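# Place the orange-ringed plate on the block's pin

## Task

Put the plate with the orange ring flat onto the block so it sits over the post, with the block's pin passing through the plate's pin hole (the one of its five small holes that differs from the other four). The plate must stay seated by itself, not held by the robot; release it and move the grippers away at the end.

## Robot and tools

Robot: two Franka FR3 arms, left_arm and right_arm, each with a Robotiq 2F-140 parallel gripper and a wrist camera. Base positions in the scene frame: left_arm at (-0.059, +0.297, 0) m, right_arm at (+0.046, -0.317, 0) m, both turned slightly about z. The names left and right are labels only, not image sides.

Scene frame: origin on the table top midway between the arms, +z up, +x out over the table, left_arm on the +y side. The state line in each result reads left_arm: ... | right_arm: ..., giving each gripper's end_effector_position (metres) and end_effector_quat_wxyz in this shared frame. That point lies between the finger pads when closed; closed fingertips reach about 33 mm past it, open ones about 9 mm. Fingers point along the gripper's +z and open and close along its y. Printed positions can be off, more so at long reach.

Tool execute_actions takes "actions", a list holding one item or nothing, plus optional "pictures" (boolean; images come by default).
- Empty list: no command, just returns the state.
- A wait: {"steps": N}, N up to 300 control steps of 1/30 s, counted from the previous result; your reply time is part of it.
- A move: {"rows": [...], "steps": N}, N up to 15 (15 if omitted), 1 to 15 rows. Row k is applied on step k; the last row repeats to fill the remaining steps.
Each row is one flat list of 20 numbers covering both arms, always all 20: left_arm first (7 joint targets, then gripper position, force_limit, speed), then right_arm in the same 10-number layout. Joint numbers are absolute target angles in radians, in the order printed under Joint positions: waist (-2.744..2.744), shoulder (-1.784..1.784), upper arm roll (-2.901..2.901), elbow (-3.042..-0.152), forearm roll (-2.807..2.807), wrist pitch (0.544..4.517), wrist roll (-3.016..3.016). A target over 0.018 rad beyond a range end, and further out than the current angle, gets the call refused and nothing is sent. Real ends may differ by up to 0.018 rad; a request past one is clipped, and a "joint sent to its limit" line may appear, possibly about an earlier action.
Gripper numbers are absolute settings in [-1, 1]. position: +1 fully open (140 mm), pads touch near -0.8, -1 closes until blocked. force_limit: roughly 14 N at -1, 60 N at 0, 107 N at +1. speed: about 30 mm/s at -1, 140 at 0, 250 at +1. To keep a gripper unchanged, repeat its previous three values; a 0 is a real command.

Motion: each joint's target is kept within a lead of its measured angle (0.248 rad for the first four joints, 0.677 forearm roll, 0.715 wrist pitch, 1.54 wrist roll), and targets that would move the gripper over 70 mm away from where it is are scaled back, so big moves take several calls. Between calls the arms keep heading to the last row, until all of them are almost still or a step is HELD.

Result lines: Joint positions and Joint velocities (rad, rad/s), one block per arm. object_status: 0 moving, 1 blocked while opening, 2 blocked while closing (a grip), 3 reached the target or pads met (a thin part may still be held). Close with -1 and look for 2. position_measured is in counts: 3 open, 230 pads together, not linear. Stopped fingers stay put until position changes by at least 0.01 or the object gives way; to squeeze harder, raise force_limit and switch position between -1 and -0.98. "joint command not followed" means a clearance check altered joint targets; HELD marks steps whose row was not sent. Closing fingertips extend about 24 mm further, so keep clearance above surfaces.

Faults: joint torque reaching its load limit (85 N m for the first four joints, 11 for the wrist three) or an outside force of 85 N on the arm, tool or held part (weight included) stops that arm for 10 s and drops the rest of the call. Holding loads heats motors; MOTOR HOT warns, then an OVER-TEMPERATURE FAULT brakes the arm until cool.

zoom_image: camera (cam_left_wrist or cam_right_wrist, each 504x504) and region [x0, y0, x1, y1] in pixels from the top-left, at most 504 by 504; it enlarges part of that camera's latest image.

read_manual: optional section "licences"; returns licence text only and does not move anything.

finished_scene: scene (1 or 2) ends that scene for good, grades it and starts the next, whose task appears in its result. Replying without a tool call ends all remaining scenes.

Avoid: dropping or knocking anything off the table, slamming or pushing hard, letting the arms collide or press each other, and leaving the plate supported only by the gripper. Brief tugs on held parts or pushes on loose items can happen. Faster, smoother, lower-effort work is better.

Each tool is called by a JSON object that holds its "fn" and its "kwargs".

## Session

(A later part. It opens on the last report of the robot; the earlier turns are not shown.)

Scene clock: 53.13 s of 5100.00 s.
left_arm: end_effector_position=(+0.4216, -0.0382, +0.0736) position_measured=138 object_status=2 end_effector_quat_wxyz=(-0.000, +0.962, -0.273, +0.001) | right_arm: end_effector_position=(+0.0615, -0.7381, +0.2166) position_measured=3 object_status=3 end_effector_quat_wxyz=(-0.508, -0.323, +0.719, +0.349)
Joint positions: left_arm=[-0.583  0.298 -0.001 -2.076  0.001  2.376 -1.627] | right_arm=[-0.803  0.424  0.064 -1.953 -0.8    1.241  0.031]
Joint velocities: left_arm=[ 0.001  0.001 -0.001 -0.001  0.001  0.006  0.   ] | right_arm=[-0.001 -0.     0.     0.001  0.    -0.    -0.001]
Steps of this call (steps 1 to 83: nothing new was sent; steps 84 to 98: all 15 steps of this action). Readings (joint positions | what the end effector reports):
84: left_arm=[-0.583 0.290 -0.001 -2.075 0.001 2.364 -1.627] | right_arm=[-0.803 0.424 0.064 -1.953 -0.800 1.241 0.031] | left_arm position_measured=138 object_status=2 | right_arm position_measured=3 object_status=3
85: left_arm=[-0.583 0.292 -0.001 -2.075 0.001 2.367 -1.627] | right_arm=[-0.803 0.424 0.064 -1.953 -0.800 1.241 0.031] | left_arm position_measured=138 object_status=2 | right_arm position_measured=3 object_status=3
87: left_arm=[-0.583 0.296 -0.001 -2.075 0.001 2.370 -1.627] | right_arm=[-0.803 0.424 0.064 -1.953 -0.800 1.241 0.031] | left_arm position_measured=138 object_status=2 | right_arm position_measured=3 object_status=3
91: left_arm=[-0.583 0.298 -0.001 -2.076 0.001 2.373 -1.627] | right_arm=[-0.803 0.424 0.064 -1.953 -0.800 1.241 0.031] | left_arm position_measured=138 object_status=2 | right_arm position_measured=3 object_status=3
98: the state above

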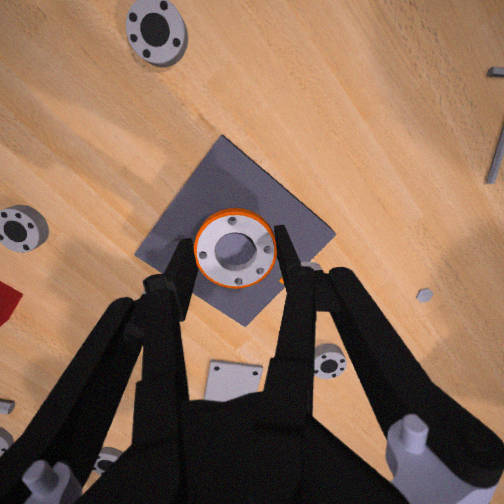

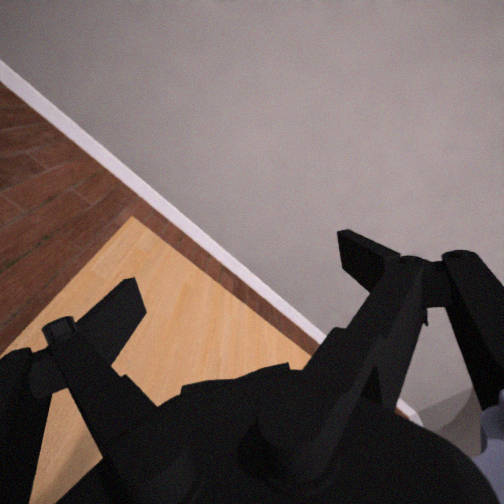

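{"fn": "execute_actions", "kwargs": {"actions": [{"rows":[[-0.58,0.285,0,-2.091,0,2.379,-1.62,-1,-0.5,-0.5,-0.803,0.424,0.064,-1.953,-0.8,1.241,0.031,1,0,0]]}], "pictures": false}}

{"fn": "execute_actions", "kwargs": {"actions": [{"rows":[[-0.58,0.297,0,-2.093,0,2.393,-1.62,-1,-0.5,-0.5,-0.803,0.424,0.064,-1.953,-0.8,1.241,0.031,1,0,0]]}]}}

{"fn": "zoom_image", "kwargs": {"camera": "cam_left_wrist", "region": [195,210,275,290]}}

Scene clock: 58.03 s of 5100.00 s.
left_arm: end_effector_position=(+0.4182, -0.0353, +0.0737) position_measured=138 object_status=2 end_effector_quat_wxyz=(-0.001, +0.962, -0.273, -0.000) | right_arm: end_effector_position=(+0.0615, -0.7381, +0.2166) position_measured=3 object_status=3 end_effector_quat_wxyz=(-0.508, -0.323, +0.719, +0.349)
Joint positions: left_arm=[-0.582  0.288 -0.001 -2.09   0.001  2.377 -1.627] | right_arm=[-0.803  0.424  0.064 -1.953 -0.8    1.241  0.031]
Joint velocities: left_arm=[ 0.     0.    -0.001  0.001 -0.    -0.     0.   ] | right_arm=[ 0.     0.001  0.     0.     0.    -0.     0.   ]
Steps of this call (steps 1 to 15: the robot went on to your last target; steps 16 to 90: nothing new was sent; then 1.40 s passed at rest; steps 91 to 105: all 15 steps of this action). Readings (joint positions | what the end effector reports):
91: left_arm=[-0.583 0.296 -0.001 -2.079 0.001 2.377 -1.627] | right_arm=[-0.803 0.424 0.064 -1.953 -0.800 1.241 0.031] | left_arm position_measured=138 object_status=2 | right_arm position_measured=3 object_status=3
92: left_arm=[-0.583 0.293 -0.001 -2.083 0.001 2.377 -1.627] | right_arm=[-0.803 0.424 0.064 -1.953 -0.800 1.241 0.031] | left_arm position_measured=138 object_status=2 | right_arm position_measured=3 object_status=3
94: left_arm=[-0.582 0.290 -0.001 -2.087 0.001 2.377 -1.627] | right_arm=[-0.803 0.424 0.064 -1.953 -0.800 1.241 0.031] | left_arm position_measured=138 object_status=2 | right_arm position_measured=3 object_status=3
98: left_arm=[-0.582 0.288 -0.001 -2.089 0.001 2.377 -1.627] | right_arm=[-0.803 0.424 0.064 -1.953 -0.800 1.241 0.031] | left_arm position_measured=138 object_status=2 | right_arm position_measured=3 object_status=3
105: the state above

Scene clock: 58.53 s of 5100.00 s.
left_arm: end_effector_position=(+0.4197, -0.0363, +0.0735) position_measured=138 object_status=2 end_effector_quat_wxyz=(+0.000, +0.962, -0.273, +0.002) | right_arm: end_effector_position=(+0.0615, -0.7381, +0.2166) position_measured=3 object_status=3 end_effector_quat_wxyz=(-0.508, -0.323, +0.719, +0.349)
Joint positions: left_arm=[-0.582  0.289 -0.001 -2.09   0.001  2.384 -1.627] | right_arm=[-0.803  0.424  0.064 -1.953 -0.8    1.241  0.031]
Joint velocities: left_arm=[-0.001 -0.001 -0.    -0.     0.001 -0.    -0.   ] | right_arm=[-0.001  0.001  0.     0.    -0.     0.    -0.   ]
Steps of this call (steps 1 to 15: all 15 steps of this action). Readings (joint positions | what the end effector reports):
1: left_arm=[-0.582 0.289 -0.001 -2.090 0.001 2.379 -1.627] | right_arm=[-0.803 0.424 0.064 -1.953 -0.800 1.241 0.031] | left_arm position_measured=138 object_status=2 | right_arm position_measured=3 object_status=3
2: left_arm=[-0.582 0.289 -0.001 -2.090 0.001 2.379 -1.627] | right_arm=[-0.803 0.424 0.064 -1.953 -0.800 1.241 0.031] | left_arm position_measured=138 object_status=2 | right_arm position_measured=3 object_status=3
4: left_arm=[-0.582 0.289 -0.001 -2.090 0.001 2.381 -1.627] | right_arm=[-0.803 0.424 0.064 -1.953 -0.800 1.241 0.031] | left_arm position_measured=138 object_status=2 | right_arm position_measured=3 object_status=3
8: left_arm=[-0.582 0.289 -0.001 -2.090 0.001 2.383 -1.627] | right_arm=[-0.803 0.424 0.064 -1.953 -0.800 1.241 0.031] | left_arm position_measured=138 object_status=2 | right_arm position_measured=3 object_status=3
15: the state above

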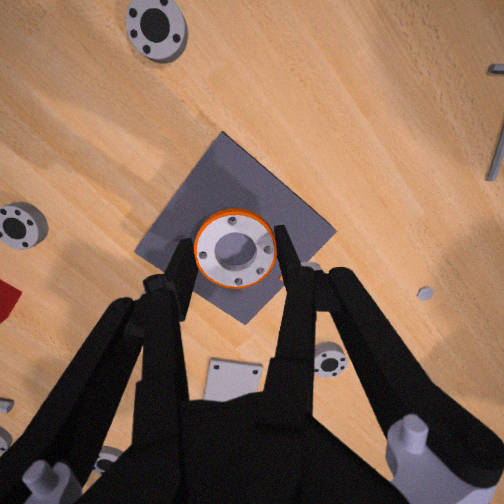

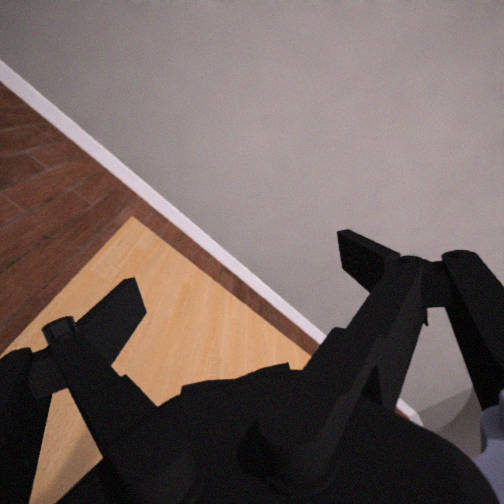

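Region (195, 210, 275, 290) of cam_left_wrist's 504x504 image, scaled by 6.300, with more detail than that image has.

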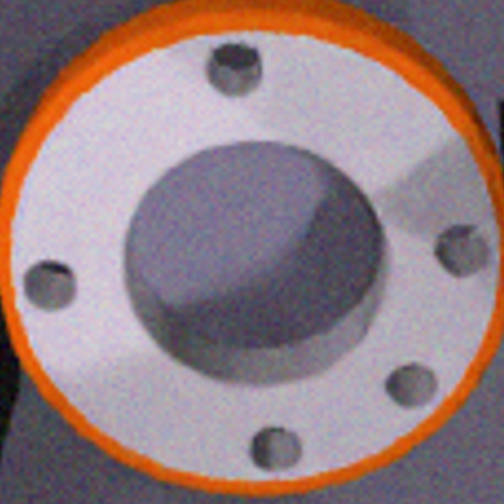

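{"fn": "execute_actions", "kwargs": {"actions": [{"rows":[[-0.578,0.279,0,-2.098,0,2.375,-1.62,-1,-0.5,-0.5,-0.803,0.424,0.064,-1.953,-0.8,1.241,0.031,1,0,0]]}], "pictures": false}}

{"fn": "execute_actions", "kwargs": {"actions": [{"rows":[[-0.578,0.291,0,-2.1,0,2.388,-1.62,-1,-0.5,-0.5,-0.803,0.424,0.064,-1.953,-0.8,1.241,0.031,1,0,0]]}]}}

{"fn": "zoom_image", "kwargs": {"camera": "cam_left_wrist", "region": [195,210,275,290]}}

Scene clock: 63.80 s of 5100.00 s.
left_arm: end_effector_position=(+0.4173, -0.0332, +0.0744) position_measured=138 object_status=2 end_effector_quat_wxyz=(-0.001, +0.962, -0.272, -0.000) | right_arm: end_effector_position=(+0.0615, -0.7381, +0.2166) position_measured=3 object_status=3 end_effector_quat_wxyz=(-0.508, -0.323, +0.719, +0.349)
Joint positions: left_arm=[-0.58   0.282 -0.001 -2.097  0.001  2.378 -1.627] | right_arm=[-0.803  0.424  0.064 -1.953 -0.8    1.241  0.031]
Joint velocities: left_arm=[-0.     0.    -0.     0.     0.    -0.002  0.   ] | right_arm=[-0.     0.001  0.001  0.001 -0.001  0.     0.001]
Steps of this call (steps 1 to 15: the robot went on to your last target; steps 16 to 90: nothing new was sent; then 1.77 s passed at rest; steps 91 to 105: all 15 steps of this action). Readings (joint positions | what the end effector reports):
91: left_arm=[-0.582 0.288 -0.001 -2.091 0.001 2.383 -1.627] | right_arm=[-0.803 0.424 0.064 -1.953 -0.800 1.241 0.031] | left_arm position_measured=138 object_status=2 | right_arm position_measured=3 object_status=3
92: left_arm=[-0.582 0.286 -0.001 -2.093 0.001 2.382 -1.627] | right_arm=[-0.803 0.424 0.064 -1.953 -0.800 1.241 0.031] | left_arm position_measured=138 object_status=2 | right_arm position_measured=3 object_status=3
94: left_arm=[-0.581 0.283 -0.001 -2.095 0.001 2.381 -1.627] | right_arm=[-0.803 0.424 0.064 -1.953 -0.800 1.241 0.031] | left_arm position_measured=138 object_status=2 | right_arm position_measured=3 object_status=3
98: left_arm=[-0.580 0.282 -0.001 -2.096 0.001 2.379 -1.627] | right_arm=[-0.803 0.424 0.064 -1.953 -0.800 1.241 0.031] | left_arm position_measured=138 object_status=2 | right_arm position_measured=3 object_status=3
105: the state above

Scene clock: 64.30 s of 5100.00 s.
left_arm: end_effector_position=(+0.4174, -0.0333, +0.0733) position_measured=138 object_status=2 end_effector_quat_wxyz=(-0.001, +0.962, -0.272, -0.000) | right_arm: end_effector_position=(+0.0615, -0.7381, +0.2166) position_measured=3 object_status=3 end_effector_quat_wxyz=(-0.508, -0.323, +0.719, +0.349)
Joint positions: left_arm=[-0.58   0.284 -0.001 -2.097  0.001  2.38  -1.627] | right_arm=[-0.803  0.424  0.064 -1.953 -0.8    1.241  0.031]
Joint velocities: left_arm=[-0.    -0.002 -0.     0.001 -0.001 -0.001  0.   ] | right_arm=[ 0.001  0.    -0.001 -0.    -0.    -0.001  0.   ]
Steps of this call (steps 1 to 15: all 15 steps of this action). Readings (joint positions | what the end effector reports):
1: left_arm=[-0.580 0.283 -0.001 -2.097 0.001 2.379 -1.627] | right_arm=[-0.803 0.424 0.064 -1.953 -0.800 1.241 0.031] | left_arm position_measured=138 object_status=2 | right_arm position_measured=3 object_status=3
2: left_arm=[-0.580 0.284 -0.001 -2.097 0.001 2.380 -1.627] | right_arm=[-0.803 0.424 0.064 -1.953 -0.800 1.241 0.031] | left_arm position_measured=138 object_status=2 | right_arm position_measured=3 object_status=3
4: left_arm=[-0.580 0.284 -0.001 -2.097 0.001 2.380 -1.627] | right_arm=[-0.803 0.424 0.064 -1.953 -0.800 1.241 0.031] | left_arm position_measured=138 object_status=2 | right_arm position_measured=3 object_status=3
8: left_arm=[-0.580 0.284 -0.001 -2.097 0.001 2.380 -1.627] | right_arm=[-0.803 0.424 0.064 -1.953 -0.800 1.241 0.031] | left_arm position_measured=138 object_status=2 | right_arm position_measured=3 object_status=3
15: the state above

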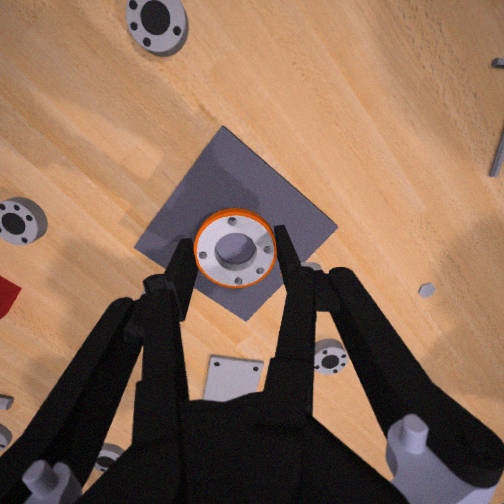

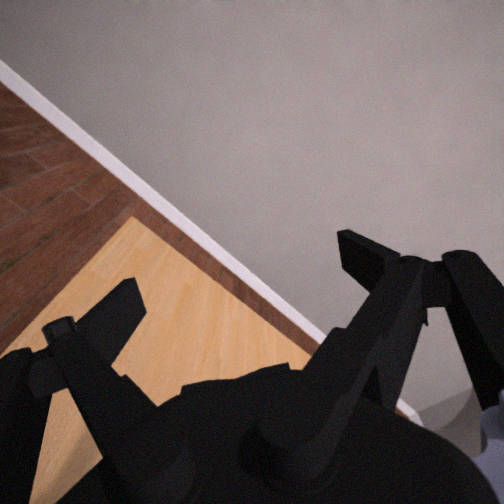

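Region (195, 210, 275, 290) of cam_left_wrist's 504x504 image, scaled by 6.300, with more detail than that image has.

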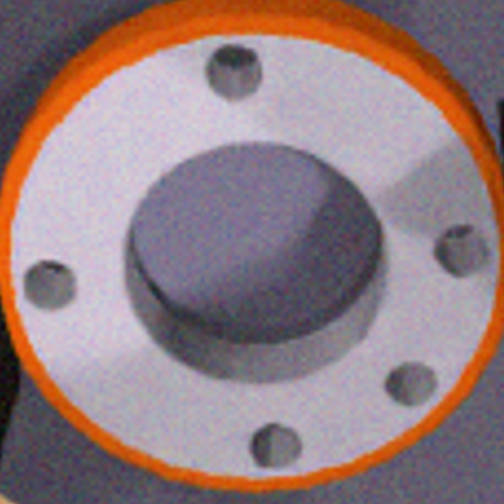

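{"fn": "execute_actions", "kwargs": {"actions": [{"rows":[[-0.583,0.281,0,-2.093,0,2.382,-1.62,-1,-0.5,-0.5,-0.803,0.424,0.064,-1.953,-0.8,1.241,0.031,1,0,0]]}], "pictures": false}}

{"fn": "execute_actions", "kwargs": {"actions": [{"rows":[[-0.583,0.296,0,-2.098,0,2.395,-1.62,-1,-0.5,-0.5,-0.803,0.424,0.064,-1.953,-0.8,1.241,0.031,1,0,0]]}]}}

{"fn": "zoom_image", "kwargs": {"camera": "cam_left_wrist", "region": [195,210,275,290]}}

Scene clock: 68.13 s of 5100.00 s.
left_arm: end_effector_position=(+0.4180, -0.0341, +0.0744) position_measured=138 object_status=2 end_effector_quat_wxyz=(-0.000, +0.962, -0.273, +0.001) | right_arm: end_effector_position=(+0.0615, -0.7381, +0.2166) position_measured=3 object_status=3 end_effector_quat_wxyz=(-0.508, -0.323, +0.719, +0.349)
Joint positions: left_arm=[-0.581  0.283 -0.001 -2.095  0.001  2.38  -1.626] | right_arm=[-0.803  0.424  0.064 -1.953 -0.8    1.241  0.031]
Joint velocities: left_arm=[-0.001  0.     0.001  0.    -0.     0.    -0.   ] | right_arm=[ 0.     0.001 -0.    -0.001  0.     0.     0.002]
Steps of this call (steps 1 to 15: the robot went on to your last target; steps 16 to 90: nothing new was sent; then 0.33 s passed at rest; steps 91 to 105: all 15 steps of this action). Readings (joint positions | what the end effector reports):
91: left_arm=[-0.580 0.284 -0.001 -2.097 0.001 2.380 -1.626] | right_arm=[-0.803 0.424 0.064 -1.953 -0.800 1.241 0.031] | left_arm position_measured=138 object_status=2 | right_arm position_measured=3 object_status=3
92: left_arm=[-0.580 0.283 -0.001 -2.096 0.001 2.380 -1.626] | right_arm=[-0.803 0.424 0.064 -1.953 -0.800 1.241 0.031] | left_arm position_measured=138 object_status=2 | right_arm position_measured=3 object_status=3
94: left_arm=[-0.581 0.283 -0.001 -2.095 0.001 2.380 -1.626] | right_arm=[-0.803 0.424 0.064 -1.953 -0.800 1.241 0.031] | left_arm position_measured=138 object_status=2 | right_arm position_measured=3 object_status=3
98: left_arm=[-0.581 0.283 -0.001 -2.095 0.001 2.380 -1.626] | right_arm=[-0.803 0.424 0.064 -1.953 -0.800 1.241 0.031] | left_arm position_measured=138 object_status=2 | right_arm position_measured=3 object_status=3
105: the state above

Scene clock: 68.63 s of 5100.00 s.
left_arm: end_effector_position=(+0.4189, -0.0343, +0.0691) position_measured=138 object_status=2 end_effector_quat_wxyz=(-0.000, +0.962, -0.272, +0.001) | right_arm: end_effector_position=(+0.0615, -0.7381, +0.2166) position_measured=3 object_status=3 end_effector_quat_wxyz=(-0.508, -0.323, +0.719, +0.349)
Joint positions: left_arm=[-0.581  0.294  0.    -2.096  0.002  2.392 -1.626] | right_arm=[-0.803  0.424  0.064 -1.953 -0.8    1.241  0.031]
Joint velocities: left_arm=[-0.001  0.001 -0.001  0.    -0.001  0.     0.001] | right_arm=[-0.    -0.    -0.001  0.001  0.    -0.    -0.   ]
Steps of this call (steps 1 to 15: all 15 steps of this action). Readings (joint positions | what the end effector reports):
1: left_arm=[-0.581 0.284 -0.001 -2.095 0.001 2.382 -1.626] | right_arm=[-0.803 0.424 0.064 -1.953 -0.800 1.241 0.031] | left_arm position_measured=138 object_status=2 | right_arm position_measured=3 object_status=3
2: left_arm=[-0.581 0.287 -0.000 -2.095 0.001 2.384 -1.626] | right_arm=[-0.803 0.424 0.064 -1.953 -0.800 1.241 0.031] | left_arm position_measured=138 object_status=2 | right_arm position_measured=3 object_status=3
4: left_arm=[-0.581 0.289 0.000 -2.095 0.002 2.387 -1.626] | right_arm=[-0.803 0.424 0.064 -1.953 -0.800 1.241 0.031] | left_arm position_measured=138 object_status=2 | right_arm position_measured=3 object_status=3
8: left_arm=[-0.581 0.293 0.000 -2.096 0.002 2.391 -1.626] | right_arm=[-0.803 0.424 0.064 -1.953 -0.800 1.241 0.031] | left_arm position_measured=138 object_status=2 | right_arm position_measured=3 object_status=3
15: the state above

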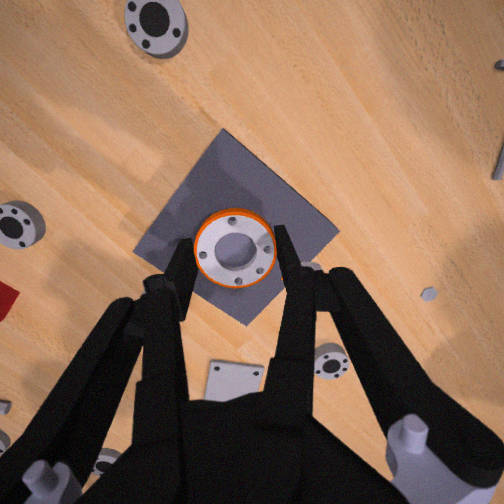

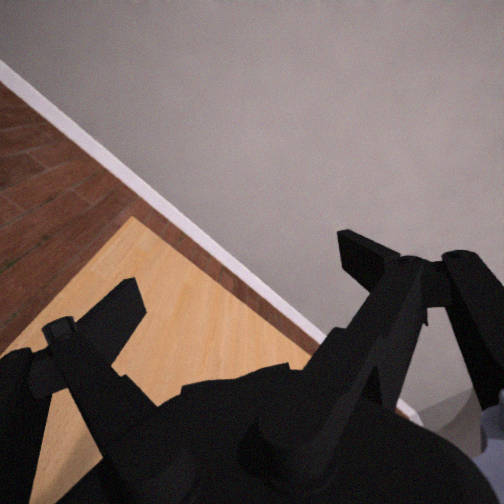

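Region (195, 210, 275, 290) of cam_left_wrist's 504x504 image, scaled by 6.300, with more detail than that image has.

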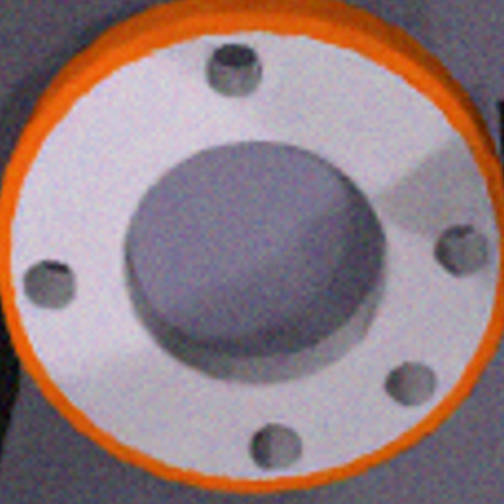

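{"fn": "execute_actions", "kwargs": {"actions": [{"rows":[[-0.583,0.313,0,-2.103,0,2.417,-1.62,-1,-0.5,-0.5,-0.803,0.424,0.064,-1.953,-0.8,1.241,0.031,1,0,0]]}], "pictures": false}}

{"fn": "execute_actions", "kwargs": {"actions": [{"rows":[[-0.583,0.325,0,-2.106,0,2.432,-1.62,-1,-0.5,-0.5,-0.803,0.424,0.064,-1.953,-0.8,1.241,0.031,1,0,0]]}]}}

{"fn": "zoom_image", "kwargs": {"camera": "cam_left_wrist", "region": [190,200,300,310]}}

Scene clock: 72.60 s of 5100.00 s.
left_arm: end_effector_position=(+0.4193, -0.0345, +0.0623) position_measured=138 object_status=2 end_effector_quat_wxyz=(+0.000, +0.962, -0.272, +0.002) | right_arm: end_effector_position=(+0.0615, -0.7381, +0.2166) position_measured=3 object_status=3 end_effector_quat_wxyz=(-0.508, -0.323, +0.719, +0.349)
Joint positions: left_arm=[-0.581  0.306  0.    -2.098  0.001  2.408 -1.626] | right_arm=[-0.803  0.424  0.064 -1.953 -0.8    1.241  0.031]
Joint velocities: left_arm=[-0.001  0.    -0.    -0.001 -0.     0.001 -0.001] | right_arm=[ 0.001  0.    -0.     0.001  0.     0.001  0.002]
Steps of this call (steps 1 to 15: the robot went on to your last target; steps 16 to 90: nothing new was sent; then 0.47 s passed at rest; steps 91 to 105: all 15 steps of this action). Readings (joint positions | what the end effector reports):
91: left_arm=[-0.581 0.296 0.000 -2.096 0.002 2.396 -1.626] | right_arm=[-0.803 0.424 0.064 -1.953 -0.800 1.241 0.031] | left_arm position_measured=138 object_status=2 | right_arm position_measured=3 object_status=3
92: left_arm=[-0.581 0.299 0.000 -2.097 0.002 2.399 -1.626] | right_arm=[-0.803 0.424 0.064 -1.953 -0.800 1.241 0.031] | left_arm position_measured=138 object_status=2 | right_arm position_measured=3 object_status=3
94: left_arm=[-0.581 0.306 0.000 -2.098 0.001 2.407 -1.626] | right_arm=[-0.803 0.424 0.064 -1.953 -0.800 1.241 0.031] | left_arm position_measured=138 object_status=2 | right_arm position_measured=3 object_status=3
98: left_arm=[-0.581 0.306 0.000 -2.098 0.001 2.408 -1.626] | right_arm=[-0.803 0.424 0.064 -1.953 -0.800 1.241 0.031] | left_arm position_measured=138 object_status=2 | right_arm position_measured=3 object_status=3
105: the state above

Scene clock: 73.10 s of 5100.00 s.
left_arm: end_effector_position=(+0.4194, -0.0345, +0.0619) position_measured=138 object_status=2 end_effector_quat_wxyz=(+0.000, +0.962, -0.272, +0.002) | right_arm: end_effector_position=(+0.0615, -0.7381, +0.2166) position_measured=3 object_status=3 end_effector_quat_wxyz=(-0.508, -0.323, +0.719, +0.349)
Joint positions: left_arm=[-0.581  0.307  0.001 -2.099  0.001  2.41  -1.627] | right_arm=[-0.803  0.424  0.064 -1.953 -0.8    1.241  0.031]
Joint velocities: left_arm=[ 0.001  0.    -0.001  0.001 -0.001  0.    -0.   ] | right_arm=[-0.     0.001 -0.001 -0.001 -0.001 -0.    -0.002]
Steps of this call (steps 1 to 15: all 15 steps of this action). Readings (joint positions | what the end effector reports):
1: left_arm=[-0.581 0.307 0.000 -2.099 0.001 2.409 -1.626] | right_arm=[-0.803 0.424 0.064 -1.953 -0.800 1.241 0.031] | left_arm position_measured=138 object_status=2 | right_arm position_measured=3 object_status=3
2: left_arm=[-0.581 0.307 0.000 -2.099 0.001 2.410 -1.627] | right_arm=[-0.803 0.424 0.064 -1.953 -0.800 1.241 0.031] | left_arm position_measured=138 object_status=2 | right_arm position_measured=3 object_status=3
4: left_arm=[-0.581 0.307 0.000 -2.099 0.001 2.410 -1.627] | right_arm=[-0.803 0.424 0.064 -1.953 -0.800 1.241 0.031] | left_arm position_measured=138 object_status=2 | right_arm position_measured=3 object_status=3
8: left_arm=[-0.581 0.307 0.000 -2.099 0.001 2.410 -1.627] | right_arm=[-0.803 0.424 0.064 -1.953 -0.800 1.241 0.031] | left_arm position_measured=138 object_status=2 | right_arm position_measured=3 object_status=3
15: the state above

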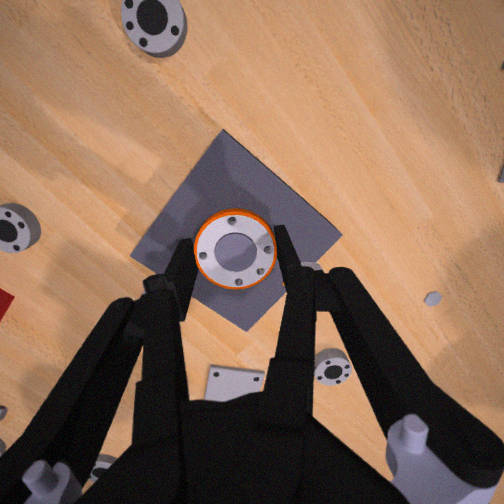

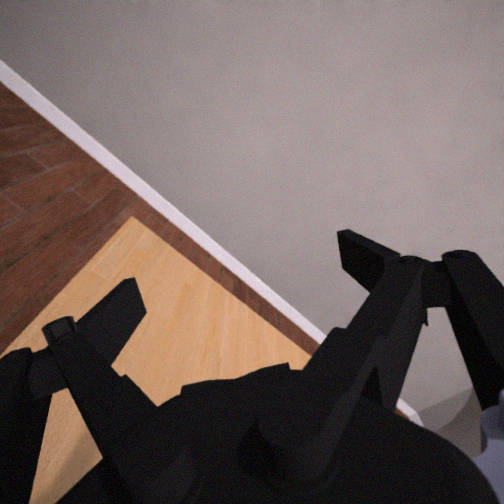

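Region (190, 200, 300, 310) of cam_left_wrist's 504x504 image, scaled by 4.582, with more detail than that image has.

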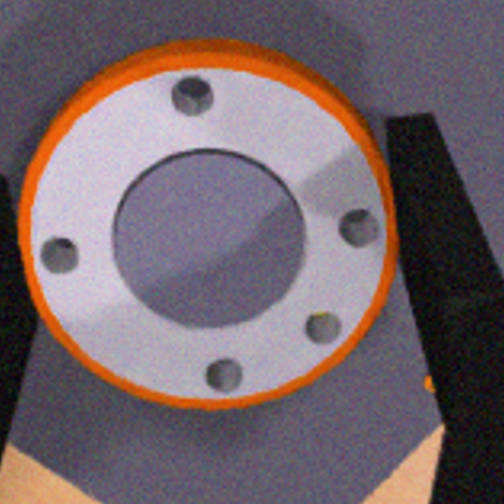

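{"fn": "execute_actions", "kwargs": {"actions": [{"rows":[[-0.583,0.312,0,-2.101,0,2.414,-1.54,-1,-0.5,-0.5,-0.803,0.424,0.064,-1.953,-0.8,1.241,0.031,1,0,0]]}], "pictures": false}}

{"fn": "execute_actions", "kwargs": {"actions": [{"steps":25}]}}

{"fn": "zoom_image", "kwargs": {"camera": "cam_left_wrist", "region": [190,200,300,310]}}

Scene clock: 77.50 s of 5100.00 s.
left_arm: end_effector_position=(+0.4193, -0.0348, +0.0624) position_measured=138 object_status=2 end_effector_quat_wxyz=(+0.001, +0.955, -0.296, +0.002) | right_arm: end_effector_position=(+0.0615, -0.7381, +0.2166) position_measured=3 object_status=3 end_effector_quat_wxyz=(-0.508, -0.323, +0.719, +0.349)
Joint positions: left_arm=[-0.581  0.306  0.001 -2.099 -0.001  2.41  -1.575] | right_arm=[-0.803  0.424  0.064 -1.953 -0.8    1.241  0.031]
Joint velocities: left_arm=[ 0.001  0.    -0.003  0.001 -0.001  0.004  0.051] | right_arm=[ 0.001 -0.001 -0.001 -0.002 -0.001 -0.001 -0.001]
Steps of this call (steps 1 to 15: the robot went on to your last target; steps 16 to 90: nothing new was sent; then 0.90 s passed at rest; steps 91 to 105: all 15 steps of this action). Readings (joint positions | what the end effector reports):
91: left_arm=[-0.581 0.306 0.001 -2.099 0.000 2.409 -1.621] | right_arm=[-0.803 0.424 0.064 -1.953 -0.800 1.241 0.031] | left_arm position_measured=138 object_status=2 | right_arm position_measured=3 object_status=3
92: left_arm=[-0.581 0.306 0.001 -2.099 0.000 2.409 -1.615] | right_arm=[-0.803 0.424 0.064 -1.953 -0.800 1.241 0.031] | left_arm position_measured=138 object_status=2 | right_arm position_measured=3 object_status=3
94: left_arm=[-0.581 0.306 0.001 -2.099 -0.000 2.409 -1.605] | right_arm=[-0.803 0.424 0.064 -1.953 -0.800 1.241 0.031] | left_arm position_measured=138 object_status=2 | right_arm position_measured=3 object_status=3
98: left_arm=[-0.581 0.306 0.001 -2.099 -0.001 2.409 -1.590] | right_arm=[-0.803 0.424 0.064 -1.953 -0.800 1.241 0.031] | left_arm position_measured=138 object_status=2 | right_arm position_measured=3 object_status=3
105: the state above

Scene clock: 78.33 s of 5100.00 s.
left_arm: end_effector_position=(+0.4194, -0.0348, +0.0624) position_measured=138 object_status=2 end_effector_quat_wxyz=(+0.001, +0.954, -0.301, +0.002) | right_arm: end_effector_position=(+0.0615, -0.7381, +0.2166) position_measured=3 object_status=3 end_effector_quat_wxyz=(-0.508, -0.323, +0.719, +0.349)
Joint positions: left_arm=[-0.581  0.306  0.001 -2.099 -0.001  2.41  -1.565] | right_arm=[-0.803  0.424  0.064 -1.953 -0.8    1.241  0.031]
Joint velocities: left_arm=[ 0.001 -0.    -0.001  0.001  0.002  0.001  0.   ] | right_arm=[ 0.001 -0.     0.    -0.001 -0.    -0.001 -0.001]
Steps of this call (steps 1 to 15: the robot went on to your last target; steps 16 to 25: nothing new was sent). Readings (joint positions | what the end effector reports):
1: left_arm=[-0.581 0.306 0.001 -2.099 -0.001 2.410 -1.574] | right_arm=[-0.803 0.424 0.064 -1.953 -0.800 1.241 0.031] | left_arm position_measured=138 object_status=2 | right_arm position_measured=3 object_status=3
2: left_arm=[-0.581 0.306 0.001 -2.099 -0.001 2.410 -1.572] | right_arm=[-0.803 0.424 0.064 -1.953 -0.800 1.241 0.031] | left_arm position_measured=138 object_status=2 | right_arm position_measured=3 object_status=3
4: left_arm=[-0.581 0.306 0.001 -2.099 -0.001 2.410 -1.571] | right_arm=[-0.803 0.424 0.064 -1.953 -0.800 1.241 0.031] | left_arm position_measured=138 object_status=2 | right_arm position_measured=3 object_status=3
8: left_arm=[-0.581 0.306 0.001 -2.099 -0.001 2.410 -1.568] | right_arm=[-0.803 0.424 0.064 -1.953 -0.800 1.241 0.031] | left_arm position_measured=138 object_status=2 | right_arm position_measured=3 object_status=3
25: the state above
All arms were judged still, so your last target was given up. Only a new action makes them travel on or press farther. Fingers that are still opening or closing keep moving.

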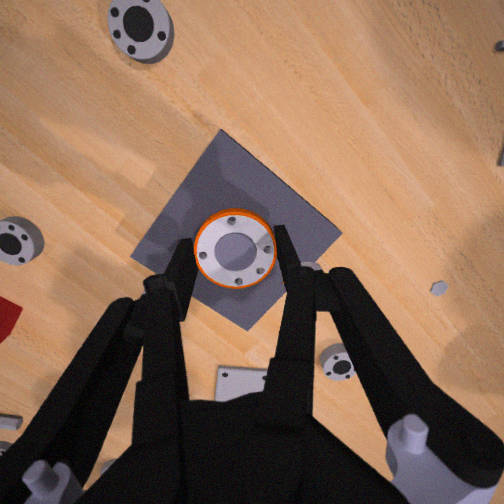

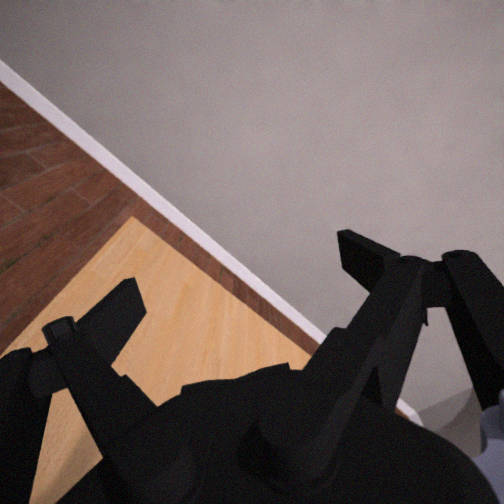

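Region (190, 200, 300, 310) of cam_left_wrist's 504x504 image, scaled by 4.582, with more detail than that image has.

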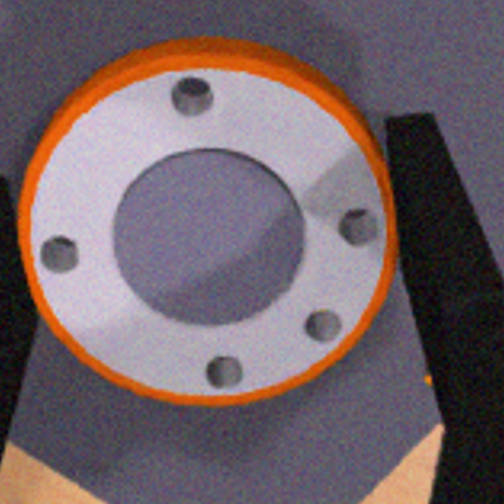

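{"fn": "execute_actions", "kwargs": {"actions": [{"rows":[[-0.583,0.314,0,-2.101,0,2.416,-1.6,-1,-0.5,-0.5,-0.803,0.424,0.064,-1.953,-0.8,1.241,0.031,1,0,0]]}], "pictures": false}}

{"fn": "execute_actions", "kwargs": {"actions": [{"rows":[[-0.583,0.324,0,-2.104,0,2.429,-1.61,-1,-0.5,-0.5,-0.803,0.424,0.064,-1.953,-0.8,1.241,0.031,1,0,0]]}]}}

Scene clock: 82.77 s of 5100.00 s.
left_arm: end_effector_position=(+0.4195, -0.0347, +0.0620) position_measured=138 object_status=2 end_effector_quat_wxyz=(+0.001, +0.957, -0.289, +0.002) | right_arm: end_effector_position=(+0.0615, -0.7381, +0.2166) position_measured=3 object_status=3 end_effector_quat_wxyz=(-0.508, -0.323, +0.719, +0.349)
Joint positions: left_arm=[-0.581  0.307  0.001 -2.099 -0.001  2.411 -1.589] | right_arm=[-0.803  0.424  0.064 -1.953 -0.8    1.241  0.031]
Joint velocities: left_arm=[ 0.     0.001 -0.001 -0.001  0.002  0.    -0.013] | right_arm=[-0.     0.     0.    -0.003 -0.     0.001 -0.002]
Steps of this call (steps 1 to 90: nothing new was sent; then 0.93 s passed at rest; steps 91 to 105: all 15 steps of this action). Readings (joint positions | what the end effector reports):
91: left_arm=[-0.581 0.306 0.001 -2.099 -0.001 2.410 -1.569] | right_arm=[-0.803 0.424 0.064 -1.953 -0.800 1.241 0.031] | left_arm position_measured=138 object_status=2 | right_arm position_measured=3 object_status=3
92: left_arm=[-0.581 0.306 0.001 -2.099 -0.001 2.410 -1.572] | right_arm=[-0.803 0.424 0.064 -1.953 -0.800 1.241 0.031] | left_arm position_measured=138 object_status=2 | right_arm position_measured=3 object_status=3
94: left_arm=[-0.581 0.306 0.001 -2.099 -0.001 2.410 -1.577] | right_arm=[-0.803 0.424 0.064 -1.953 -0.800 1.241 0.031] | left_arm position_measured=138 object_status=2 | right_arm position_measured=3 object_status=3
98: left_arm=[-0.581 0.307 0.001 -2.099 -0.001 2.411 -1.584] | right_arm=[-0.803 0.424 0.064 -1.953 -0.800 1.241 0.031] | left_arm position_measured=138 object_status=2 | right_arm position_measured=3 object_status=3
105: the state above

Scene clock: 83.27 s of 5100.00 s.
left_arm: end_effector_position=(+0.4196, -0.0347, +0.0613) position_measured=138 object_status=2 end_effector_quat_wxyz=(+0.001, +0.959, -0.285, +0.002) | right_arm: end_effector_position=(+0.0615, -0.7381, +0.2166) position_measured=3 object_status=3 end_effector_quat_wxyz=(-0.508, -0.323, +0.719, +0.349)
Joint positions: left_arm=[-0.581  0.308  0.001 -2.099 -0.001  2.412 -1.599] | right_arm=[-0.803  0.424  0.064 -1.953 -0.8    1.241  0.031]
Joint velocities: left_arm=[ 0.002  0.002 -0.     0.     0.001  0.    -0.004] | right_arm=[-0.     0.    -0.     0.001 -0.     0.    -0.   ]
Steps of this call (steps 1 to 15: all 15 steps of this action). Readings (joint positions | what the end effector reports):
1: left_arm=[-0.581 0.307 0.001 -2.099 -0.001 2.412 -1.590] | right_arm=[-0.803 0.424 0.064 -1.953 -0.800 1.241 0.031] | left_arm position_measured=138 object_status=2 | right_arm position_measured=3 object_status=3
2: left_arm=[-0.581 0.307 0.001 -2.099 -0.001 2.412 -1.592] | right_arm=[-0.803 0.424 0.064 -1.953 -0.800 1.241 0.031] | left_arm position_measured=138 object_status=2 | right_arm position_measured=3 object_status=3
4: left_arm=[-0.581 0.307 0.001 -2.099 -0.001 2.412 -1.594] | right_arm=[-0.803 0.424 0.064 -1.953 -0.800 1.241 0.031] | left_arm position_measured=138 object_status=2 | right_arm position_measured=3 object_status=3
8: left_arm=[-0.581 0.308 0.001 -2.099 -0.001 2.412 -1.596] | right_arm=[-0.803 0.424 0.064 -1.953 -0.800 1.241 0.031] | left_arm position_measured=138 object_status=2 | right_arm position_measured=3 object_status=3
15: the state above

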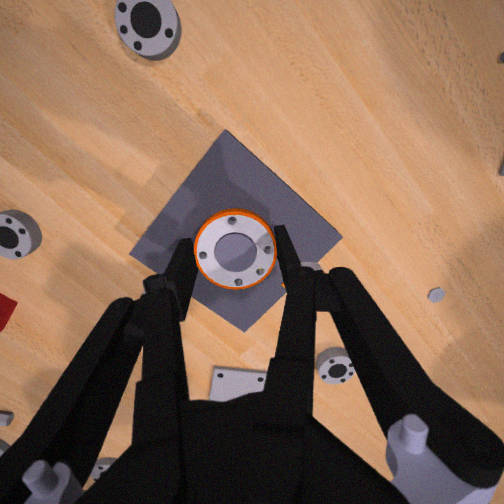

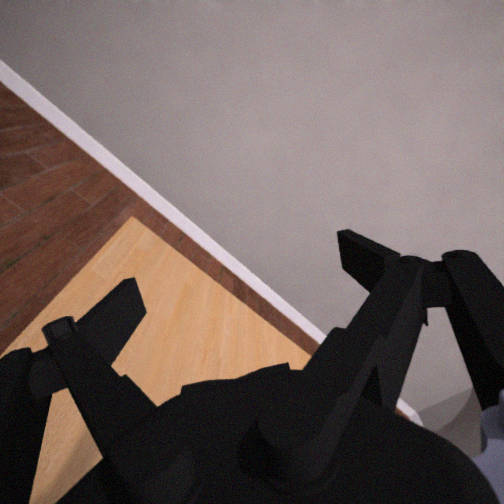

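It is creeping down, so I'll continue in that direction.

{"fn": "execute_actions", "kwargs": {"actions": [{"rows":[[-0.583,0.316,0,-2.102,0,2.418,-1.65,-1,-0.5,-0.5,-0.803,0.424,0.064,-1.953,-0.8,1.241,0.031,1,0,0]]}], "pictures": false}}

{"fn": "execute_actions", "kwargs": {"actions": [{"rows":[[-0.583,0.328,0,-2.105,0,2.434,-1.65,-1,-0.5,-0.5,-0.803,0.424,0.064,-1.953,-0.8,1.241,0.031,1,0,0]]}]}}

Scene clock: 86.63 s of 5100.00 s.
left_arm: end_effector_position=(+0.4196, -0.0346, +0.0613) position_measured=138 object_status=2 end_effector_quat_wxyz=(+0.000, +0.962, -0.275, +0.003) | right_arm: end_effector_position=(+0.0615, -0.7381, +0.2166) position_measured=3 object_status=3 end_effector_quat_wxyz=(-0.508, -0.323, +0.719, +0.349)
Joint positions: left_arm=[-0.581  0.308  0.001 -2.099  0.001  2.412 -1.621] | right_arm=[-0.803  0.424  0.064 -1.953 -0.8    1.241  0.031]
Joint velocities: left_arm=[-0.001  0.001 -0.001 -0.     0.001  0.001 -0.011] | right_arm=[-0.    -0.001  0.001 -0.001 -0.     0.    -0.001]
Steps of this call (steps 1 to 15: the robot went on to your last target; steps 16 to 86: nothing new was sent; steps 87 to 101: all 15 steps of this action). Readings (joint positions | what the end effector reports):
87: left_arm=[-0.581 0.308 0.001 -2.099 -0.001 2.412 -1.603] | right_arm=[-0.803 0.424 0.064 -1.953 -0.800 1.241 0.031] | left_arm position_measured=138 object_status=2 | right_arm position_measured=3 object_status=3
88: left_arm=[-0.581 0.308 0.001 -2.099 -0.001 2.412 -1.606] | right_arm=[-0.803 0.424 0.064 -1.953 -0.800 1.241 0.031] | left_arm position_measured=138 object_status=2 | right_arm position_measured=3 object_status=3
90: left_arm=[-0.581 0.308 0.001 -2.099 -0.000 2.412 -1.611] | right_arm=[-0.803 0.424 0.064 -1.953 -0.800 1.241 0.031] | left_arm position_measured=138 object_status=2 | right_arm position_measured=3 object_status=3
94: left_arm=[-0.581 0.308 0.001 -2.099 0.000 2.412 -1.616] | right_arm=[-0.803 0.424 0.064 -1.953 -0.800 1.241 0.031] | left_arm position_measured=138 object_status=2 | right_arm position_measured=3 object_status=3
101: the state above

Scene clock: 87.13 s of 5100.00 s.
left_arm: end_effector_position=(+0.4198, -0.0347, +0.0611) position_measured=138 object_status=2 end_effector_quat_wxyz=(+0.001, +0.962, -0.274, +0.003) | right_arm: end_effector_position=(+0.0615, -0.7381, +0.2166) position_measured=3 object_status=3 end_effector_quat_wxyz=(-0.508, -0.323, +0.719, +0.349)
Joint positions: left_arm=[-0.581  0.308  0.001 -2.099  0.001  2.413 -1.622] | right_arm=[-0.803  0.424  0.064 -1.953 -0.8    1.241  0.031]
Joint velocities: left_arm=[-0.001  0.001 -0.001  0.    -0.001  0.     0.001] | right_arm=[-0.001 -0.    -0.     0.    -0.    -0.     0.   ]
Steps of this call (steps 1 to 15: all 15 steps of this action). Readings (joint positions | what the end effector reports):
1: left_arm=[-0.581 0.308 0.001 -2.099 0.001 2.413 -1.621] | right_arm=[-0.803 0.424 0.064 -1.953 -0.800 1.241 0.031] | left_arm position_measured=138 object_status=2 | right_arm position_measured=3 object_status=3
2: left_arm=[-0.581 0.308 0.001 -2.099 0.001 2.413 -1.621] | right_arm=[-0.803 0.424 0.064 -1.953 -0.800 1.241 0.031] | left_arm position_measured=138 object_status=2 | right_arm position_measured=3 object_status=3
4: left_arm=[-0.581 0.308 0.001 -2.099 0.001 2.413 -1.622] | right_arm=[-0.803 0.424 0.064 -1.953 -0.800 1.241 0.031] | left_arm position_measured=138 object_status=2 | right_arm position_measured=3 object_status=3
8: left_arm=[-0.581 0.308 0.001 -2.099 0.001 2.413 -1.622] | right_arm=[-0.803 0.424 0.064 -1.953 -0.800 1.241 0.031] | left_arm position_measured=138 object_status=2 | right_arm position_measured=3 object_status=3
15: the state above

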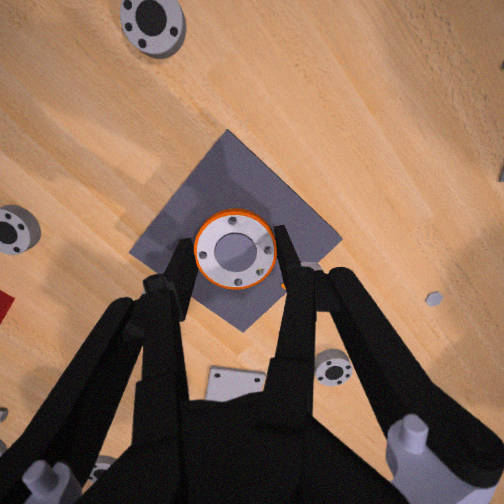

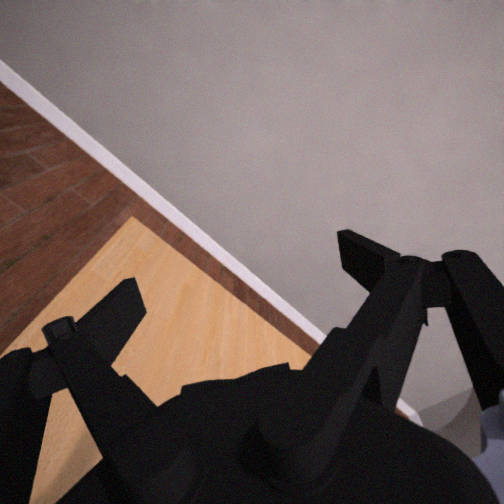

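{"fn": "execute_actions", "kwargs": {"actions": [{"rows":[[-0.583,0.322,0,-2.103,0,2.426,-1.605,-1,-0.5,-0.5,-0.803,0.424,0.064,-1.953,-0.8,1.241,0.031,1,0,0]]}], "pictures": false}}

{"fn": "execute_actions", "kwargs": {"actions": [{"rows":[[-0.583,0.31,0,-2.1,0,2.414,-1.605,0.3,-0.5,-0.5,-0.803,0.424,0.064,-1.953,-0.8,1.241,0.031,1,0,0]]}]}}

{"fn": "zoom_image", "kwargs": {"camera": "cam_left_wrist", "region": [170,190,310,310]}}

Scene clock: 90.83 s of 5100.00 s.
left_arm: end_effector_position=(+0.4197, -0.0347, +0.0612) position_measured=138 object_status=2 end_effector_quat_wxyz=(+0.000, +0.960, -0.279, +0.003) | right_arm: end_effector_position=(+0.0615, -0.7381, +0.2166) position_measured=3 object_status=3 end_effector_quat_wxyz=(-0.508, -0.323, +0.719, +0.349)
Joint positions: left_arm=[-0.581  0.308  0.001 -2.099  0.001  2.413 -1.612] | right_arm=[-0.803  0.424  0.064 -1.953 -0.8    1.241  0.031]
Joint velocities: left_arm=[ 0.    -0.     0.    -0.002  0.001  0.    -0.   ] | right_arm=[-0.     0.    -0.     0.     0.001  0.    -0.   ]
Steps of this call (steps 1 to 15: the robot went on to your last target; steps 16 to 90: nothing new was sent; then 0.20 s passed at rest; steps 91 to 105: all 15 steps of this action). Readings (joint positions | what the end effector reports):
91: left_arm=[-0.581 0.308 0.001 -2.099 0.001 2.413 -1.620] | right_arm=[-0.803 0.424 0.064 -1.953 -0.800 1.241 0.031] | left_arm position_measured=138 object_status=2 | right_arm position_measured=3 object_status=3
92: left_arm=[-0.581 0.308 0.001 -2.099 0.001 2.413 -1.618] | right_arm=[-0.803 0.424 0.064 -1.953 -0.800 1.241 0.031] | left_arm position_measured=138 object_status=2 | right_arm position_measured=3 object_status=3
94: left_arm=[-0.581 0.308 0.001 -2.099 0.001 2.413 -1.615] | right_arm=[-0.803 0.424 0.064 -1.953 -0.800 1.241 0.031] | left_arm position_measured=138 object_status=2 | right_arm position_measured=3 object_status=3
98: left_arm=[-0.581 0.308 0.001 -2.099 0.001 2.413 -1.613] | right_arm=[-0.803 0.424 0.064 -1.953 -0.800 1.241 0.031] | left_arm position_measured=138 object_status=2 | right_arm position_measured=3 object_status=3
105: the state above

Scene clock: 91.33 s of 5100.00 s.
left_arm: end_effector_position=(+0.4195, -0.0346, +0.0612) position_measured=91 object_status=0 end_effector_quat_wxyz=(+0.000, +0.960, -0.279, +0.002) | right_arm: end_effector_position=(+0.0615, -0.7381, +0.2166) position_measured=3 object_status=3 end_effector_quat_wxyz=(-0.508, -0.323, +0.719, +0.349)
Joint positions: left_arm=[-0.581  0.308  0.001 -2.099  0.001  2.412 -1.612] | right_arm=[-0.803  0.424  0.064 -1.953 -0.8    1.241  0.031]
Joint velocities: left_arm=[ 0.    -0.     0.    -0.001 -0.001  0.     0.002] | right_arm=[-0.    -0.001  0.001  0.002  0.001 -0.    -0.001]
Steps of this call (steps 1 to 15: all 15 steps of this action). Readings (joint positions | what the end effector reports):
1: left_arm=[-0.581 0.308 0.001 -2.099 0.001 2.412 -1.612] | right_arm=[-0.803 0.424 0.064 -1.953 -0.800 1.241 0.031] | left_arm position_measured=138 object_status=0 | right_arm position_measured=3 object_status=3
2: left_arm=[-0.581 0.308 0.001 -2.099 0.001 2.412 -1.612] | right_arm=[-0.803 0.424 0.064 -1.953 -0.800 1.241 0.031] | left_arm position_measured=138 object_status=0 | right_arm position_measured=3 object_status=3
4: left_arm=[-0.581 0.308 0.001 -2.099 0.001 2.412 -1.612] | right_arm=[-0.803 0.424 0.064 -1.953 -0.800 1.241 0.031] | left_arm position_measured=125 object_status=0 | right_arm position_measured=3 object_status=3
8: left_arm=[-0.581 0.308 0.001 -2.099 0.001 2.412 -1.612] | right_arm=[-0.803 0.424 0.064 -1.953 -0.800 1.241 0.031] | left_arm position_measured=107 object_status=0 | right_arm position_measured=3 object_status=3
15: the state above

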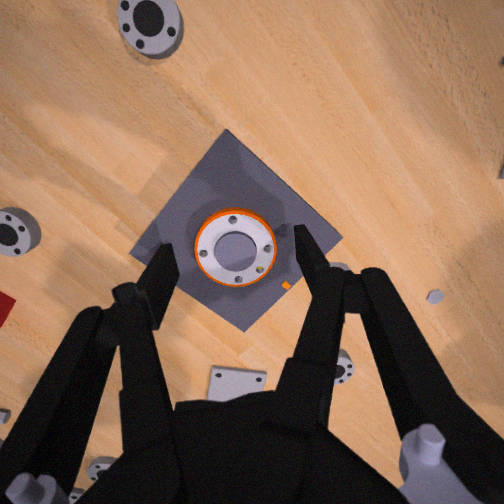

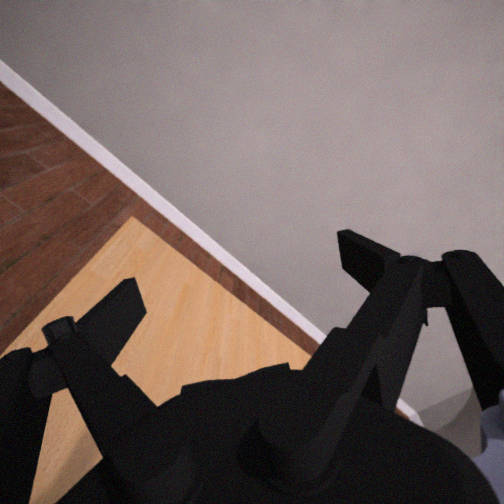

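Region (170, 190, 310, 310) of cam_left_wrist's 504x504 image, scaled by 3.600, with more detail than that image has; it fills the top 432 rows of this view, and the rest is white.

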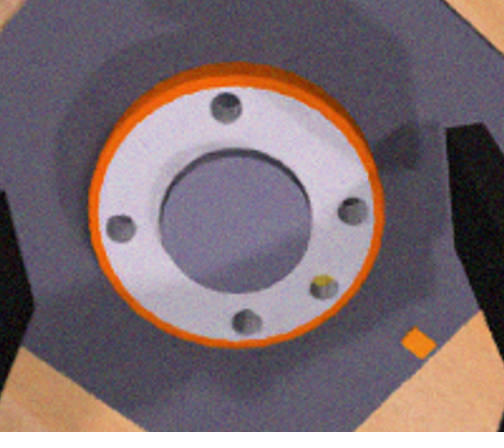

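It settled the rest of the way on release. Retreating.

{"fn": "execute_actions", "kwargs": {"actions": [{"rows":[[-0.583,0.15,0,-2.05,0,2.2,-1.605,0.3,-0.5,-0.5,-0.803,0.424,0.064,-1.953,-0.8,1.241,0.031,1,0,0]]}]}}

{"fn": "finished_scene", "kwargs": {"scene": 2}}

Scene clock: 94.83 s of 5100.00 s.
left_arm: end_effector_position=(+0.4193, -0.0344, +0.1590) position_measured=91 object_status=3 end_effector_quat_wxyz=(+0.003, +0.960, -0.279, +0.010) | right_arm: end_effector_position=(+0.0615, -0.7381, +0.2166) position_measured=3 object_status=3 end_effector_quat_wxyz=(-0.508, -0.323, +0.719, +0.349)
Joint positions: left_arm=[-0.581  0.148  0.001 -2.048  0.001  2.216 -1.612] | right_arm=[-0.803  0.424  0.064 -1.953 -0.8    1.241  0.031]
Joint velocities: left_arm=[-0.     0.02  -0.001 -0.016  0.001 -0.087 -0.001] | right_arm=[-0.    -0.    -0.001  0.001 -0.001 -0.001 -0.001]
Steps of this call (steps 1 to 15: the robot went on to your last target; steps 16 to 90: nothing new was sent; steps 91 to 105: all 15 steps of this action). Readings (joint positions | what the end effector reports):
91: left_arm=[-0.581 0.298 0.001 -2.099 0.001 2.386 -1.612] | right_arm=[-0.803 0.424 0.064 -1.953 -0.800 1.241 0.031] | left_arm position_measured=91 object_status=3 | right_arm position_measured=3 object_status=3
92: left_arm=[-0.581 0.273 0.001 -2.095 0.001 2.358 -1.612] | right_arm=[-0.803 0.424 0.064 -1.953 -0.800 1.241 0.031] | left_arm position_measured=91 object_status=3 | right_arm position_measured=3 object_status=3
94: left_arm=[-0.581 0.213 0.001 -2.075 0.001 2.309 -1.612] | right_arm=[-0.803 0.424 0.064 -1.953 -0.800 1.241 0.031] | left_arm position_measured=91 object_status=3 | right_arm position_measured=3 object_status=3
98: left_arm=[-0.581 0.146 0.001 -2.044 0.001 2.256 -1.612] | right_arm=[-0.803 0.424 0.064 -1.953 -0.800 1.241 0.031] | left_arm position_measured=91 object_status=3 | right_arm position_measured=3 object_status=3
105: the state above

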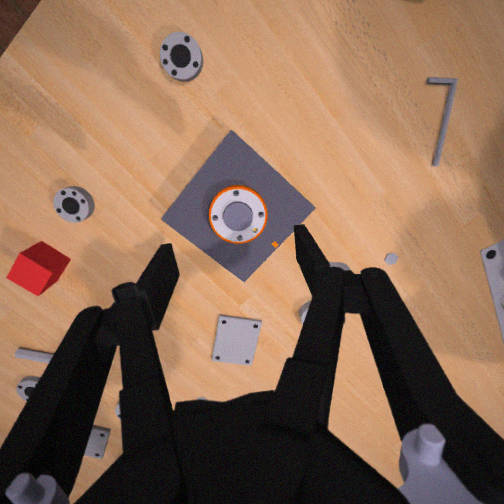

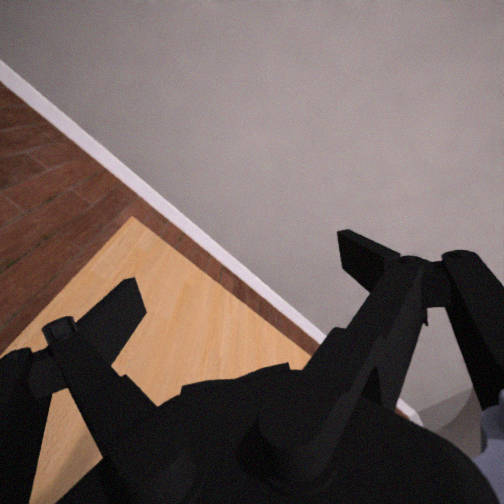

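The scene is finished: the task was done.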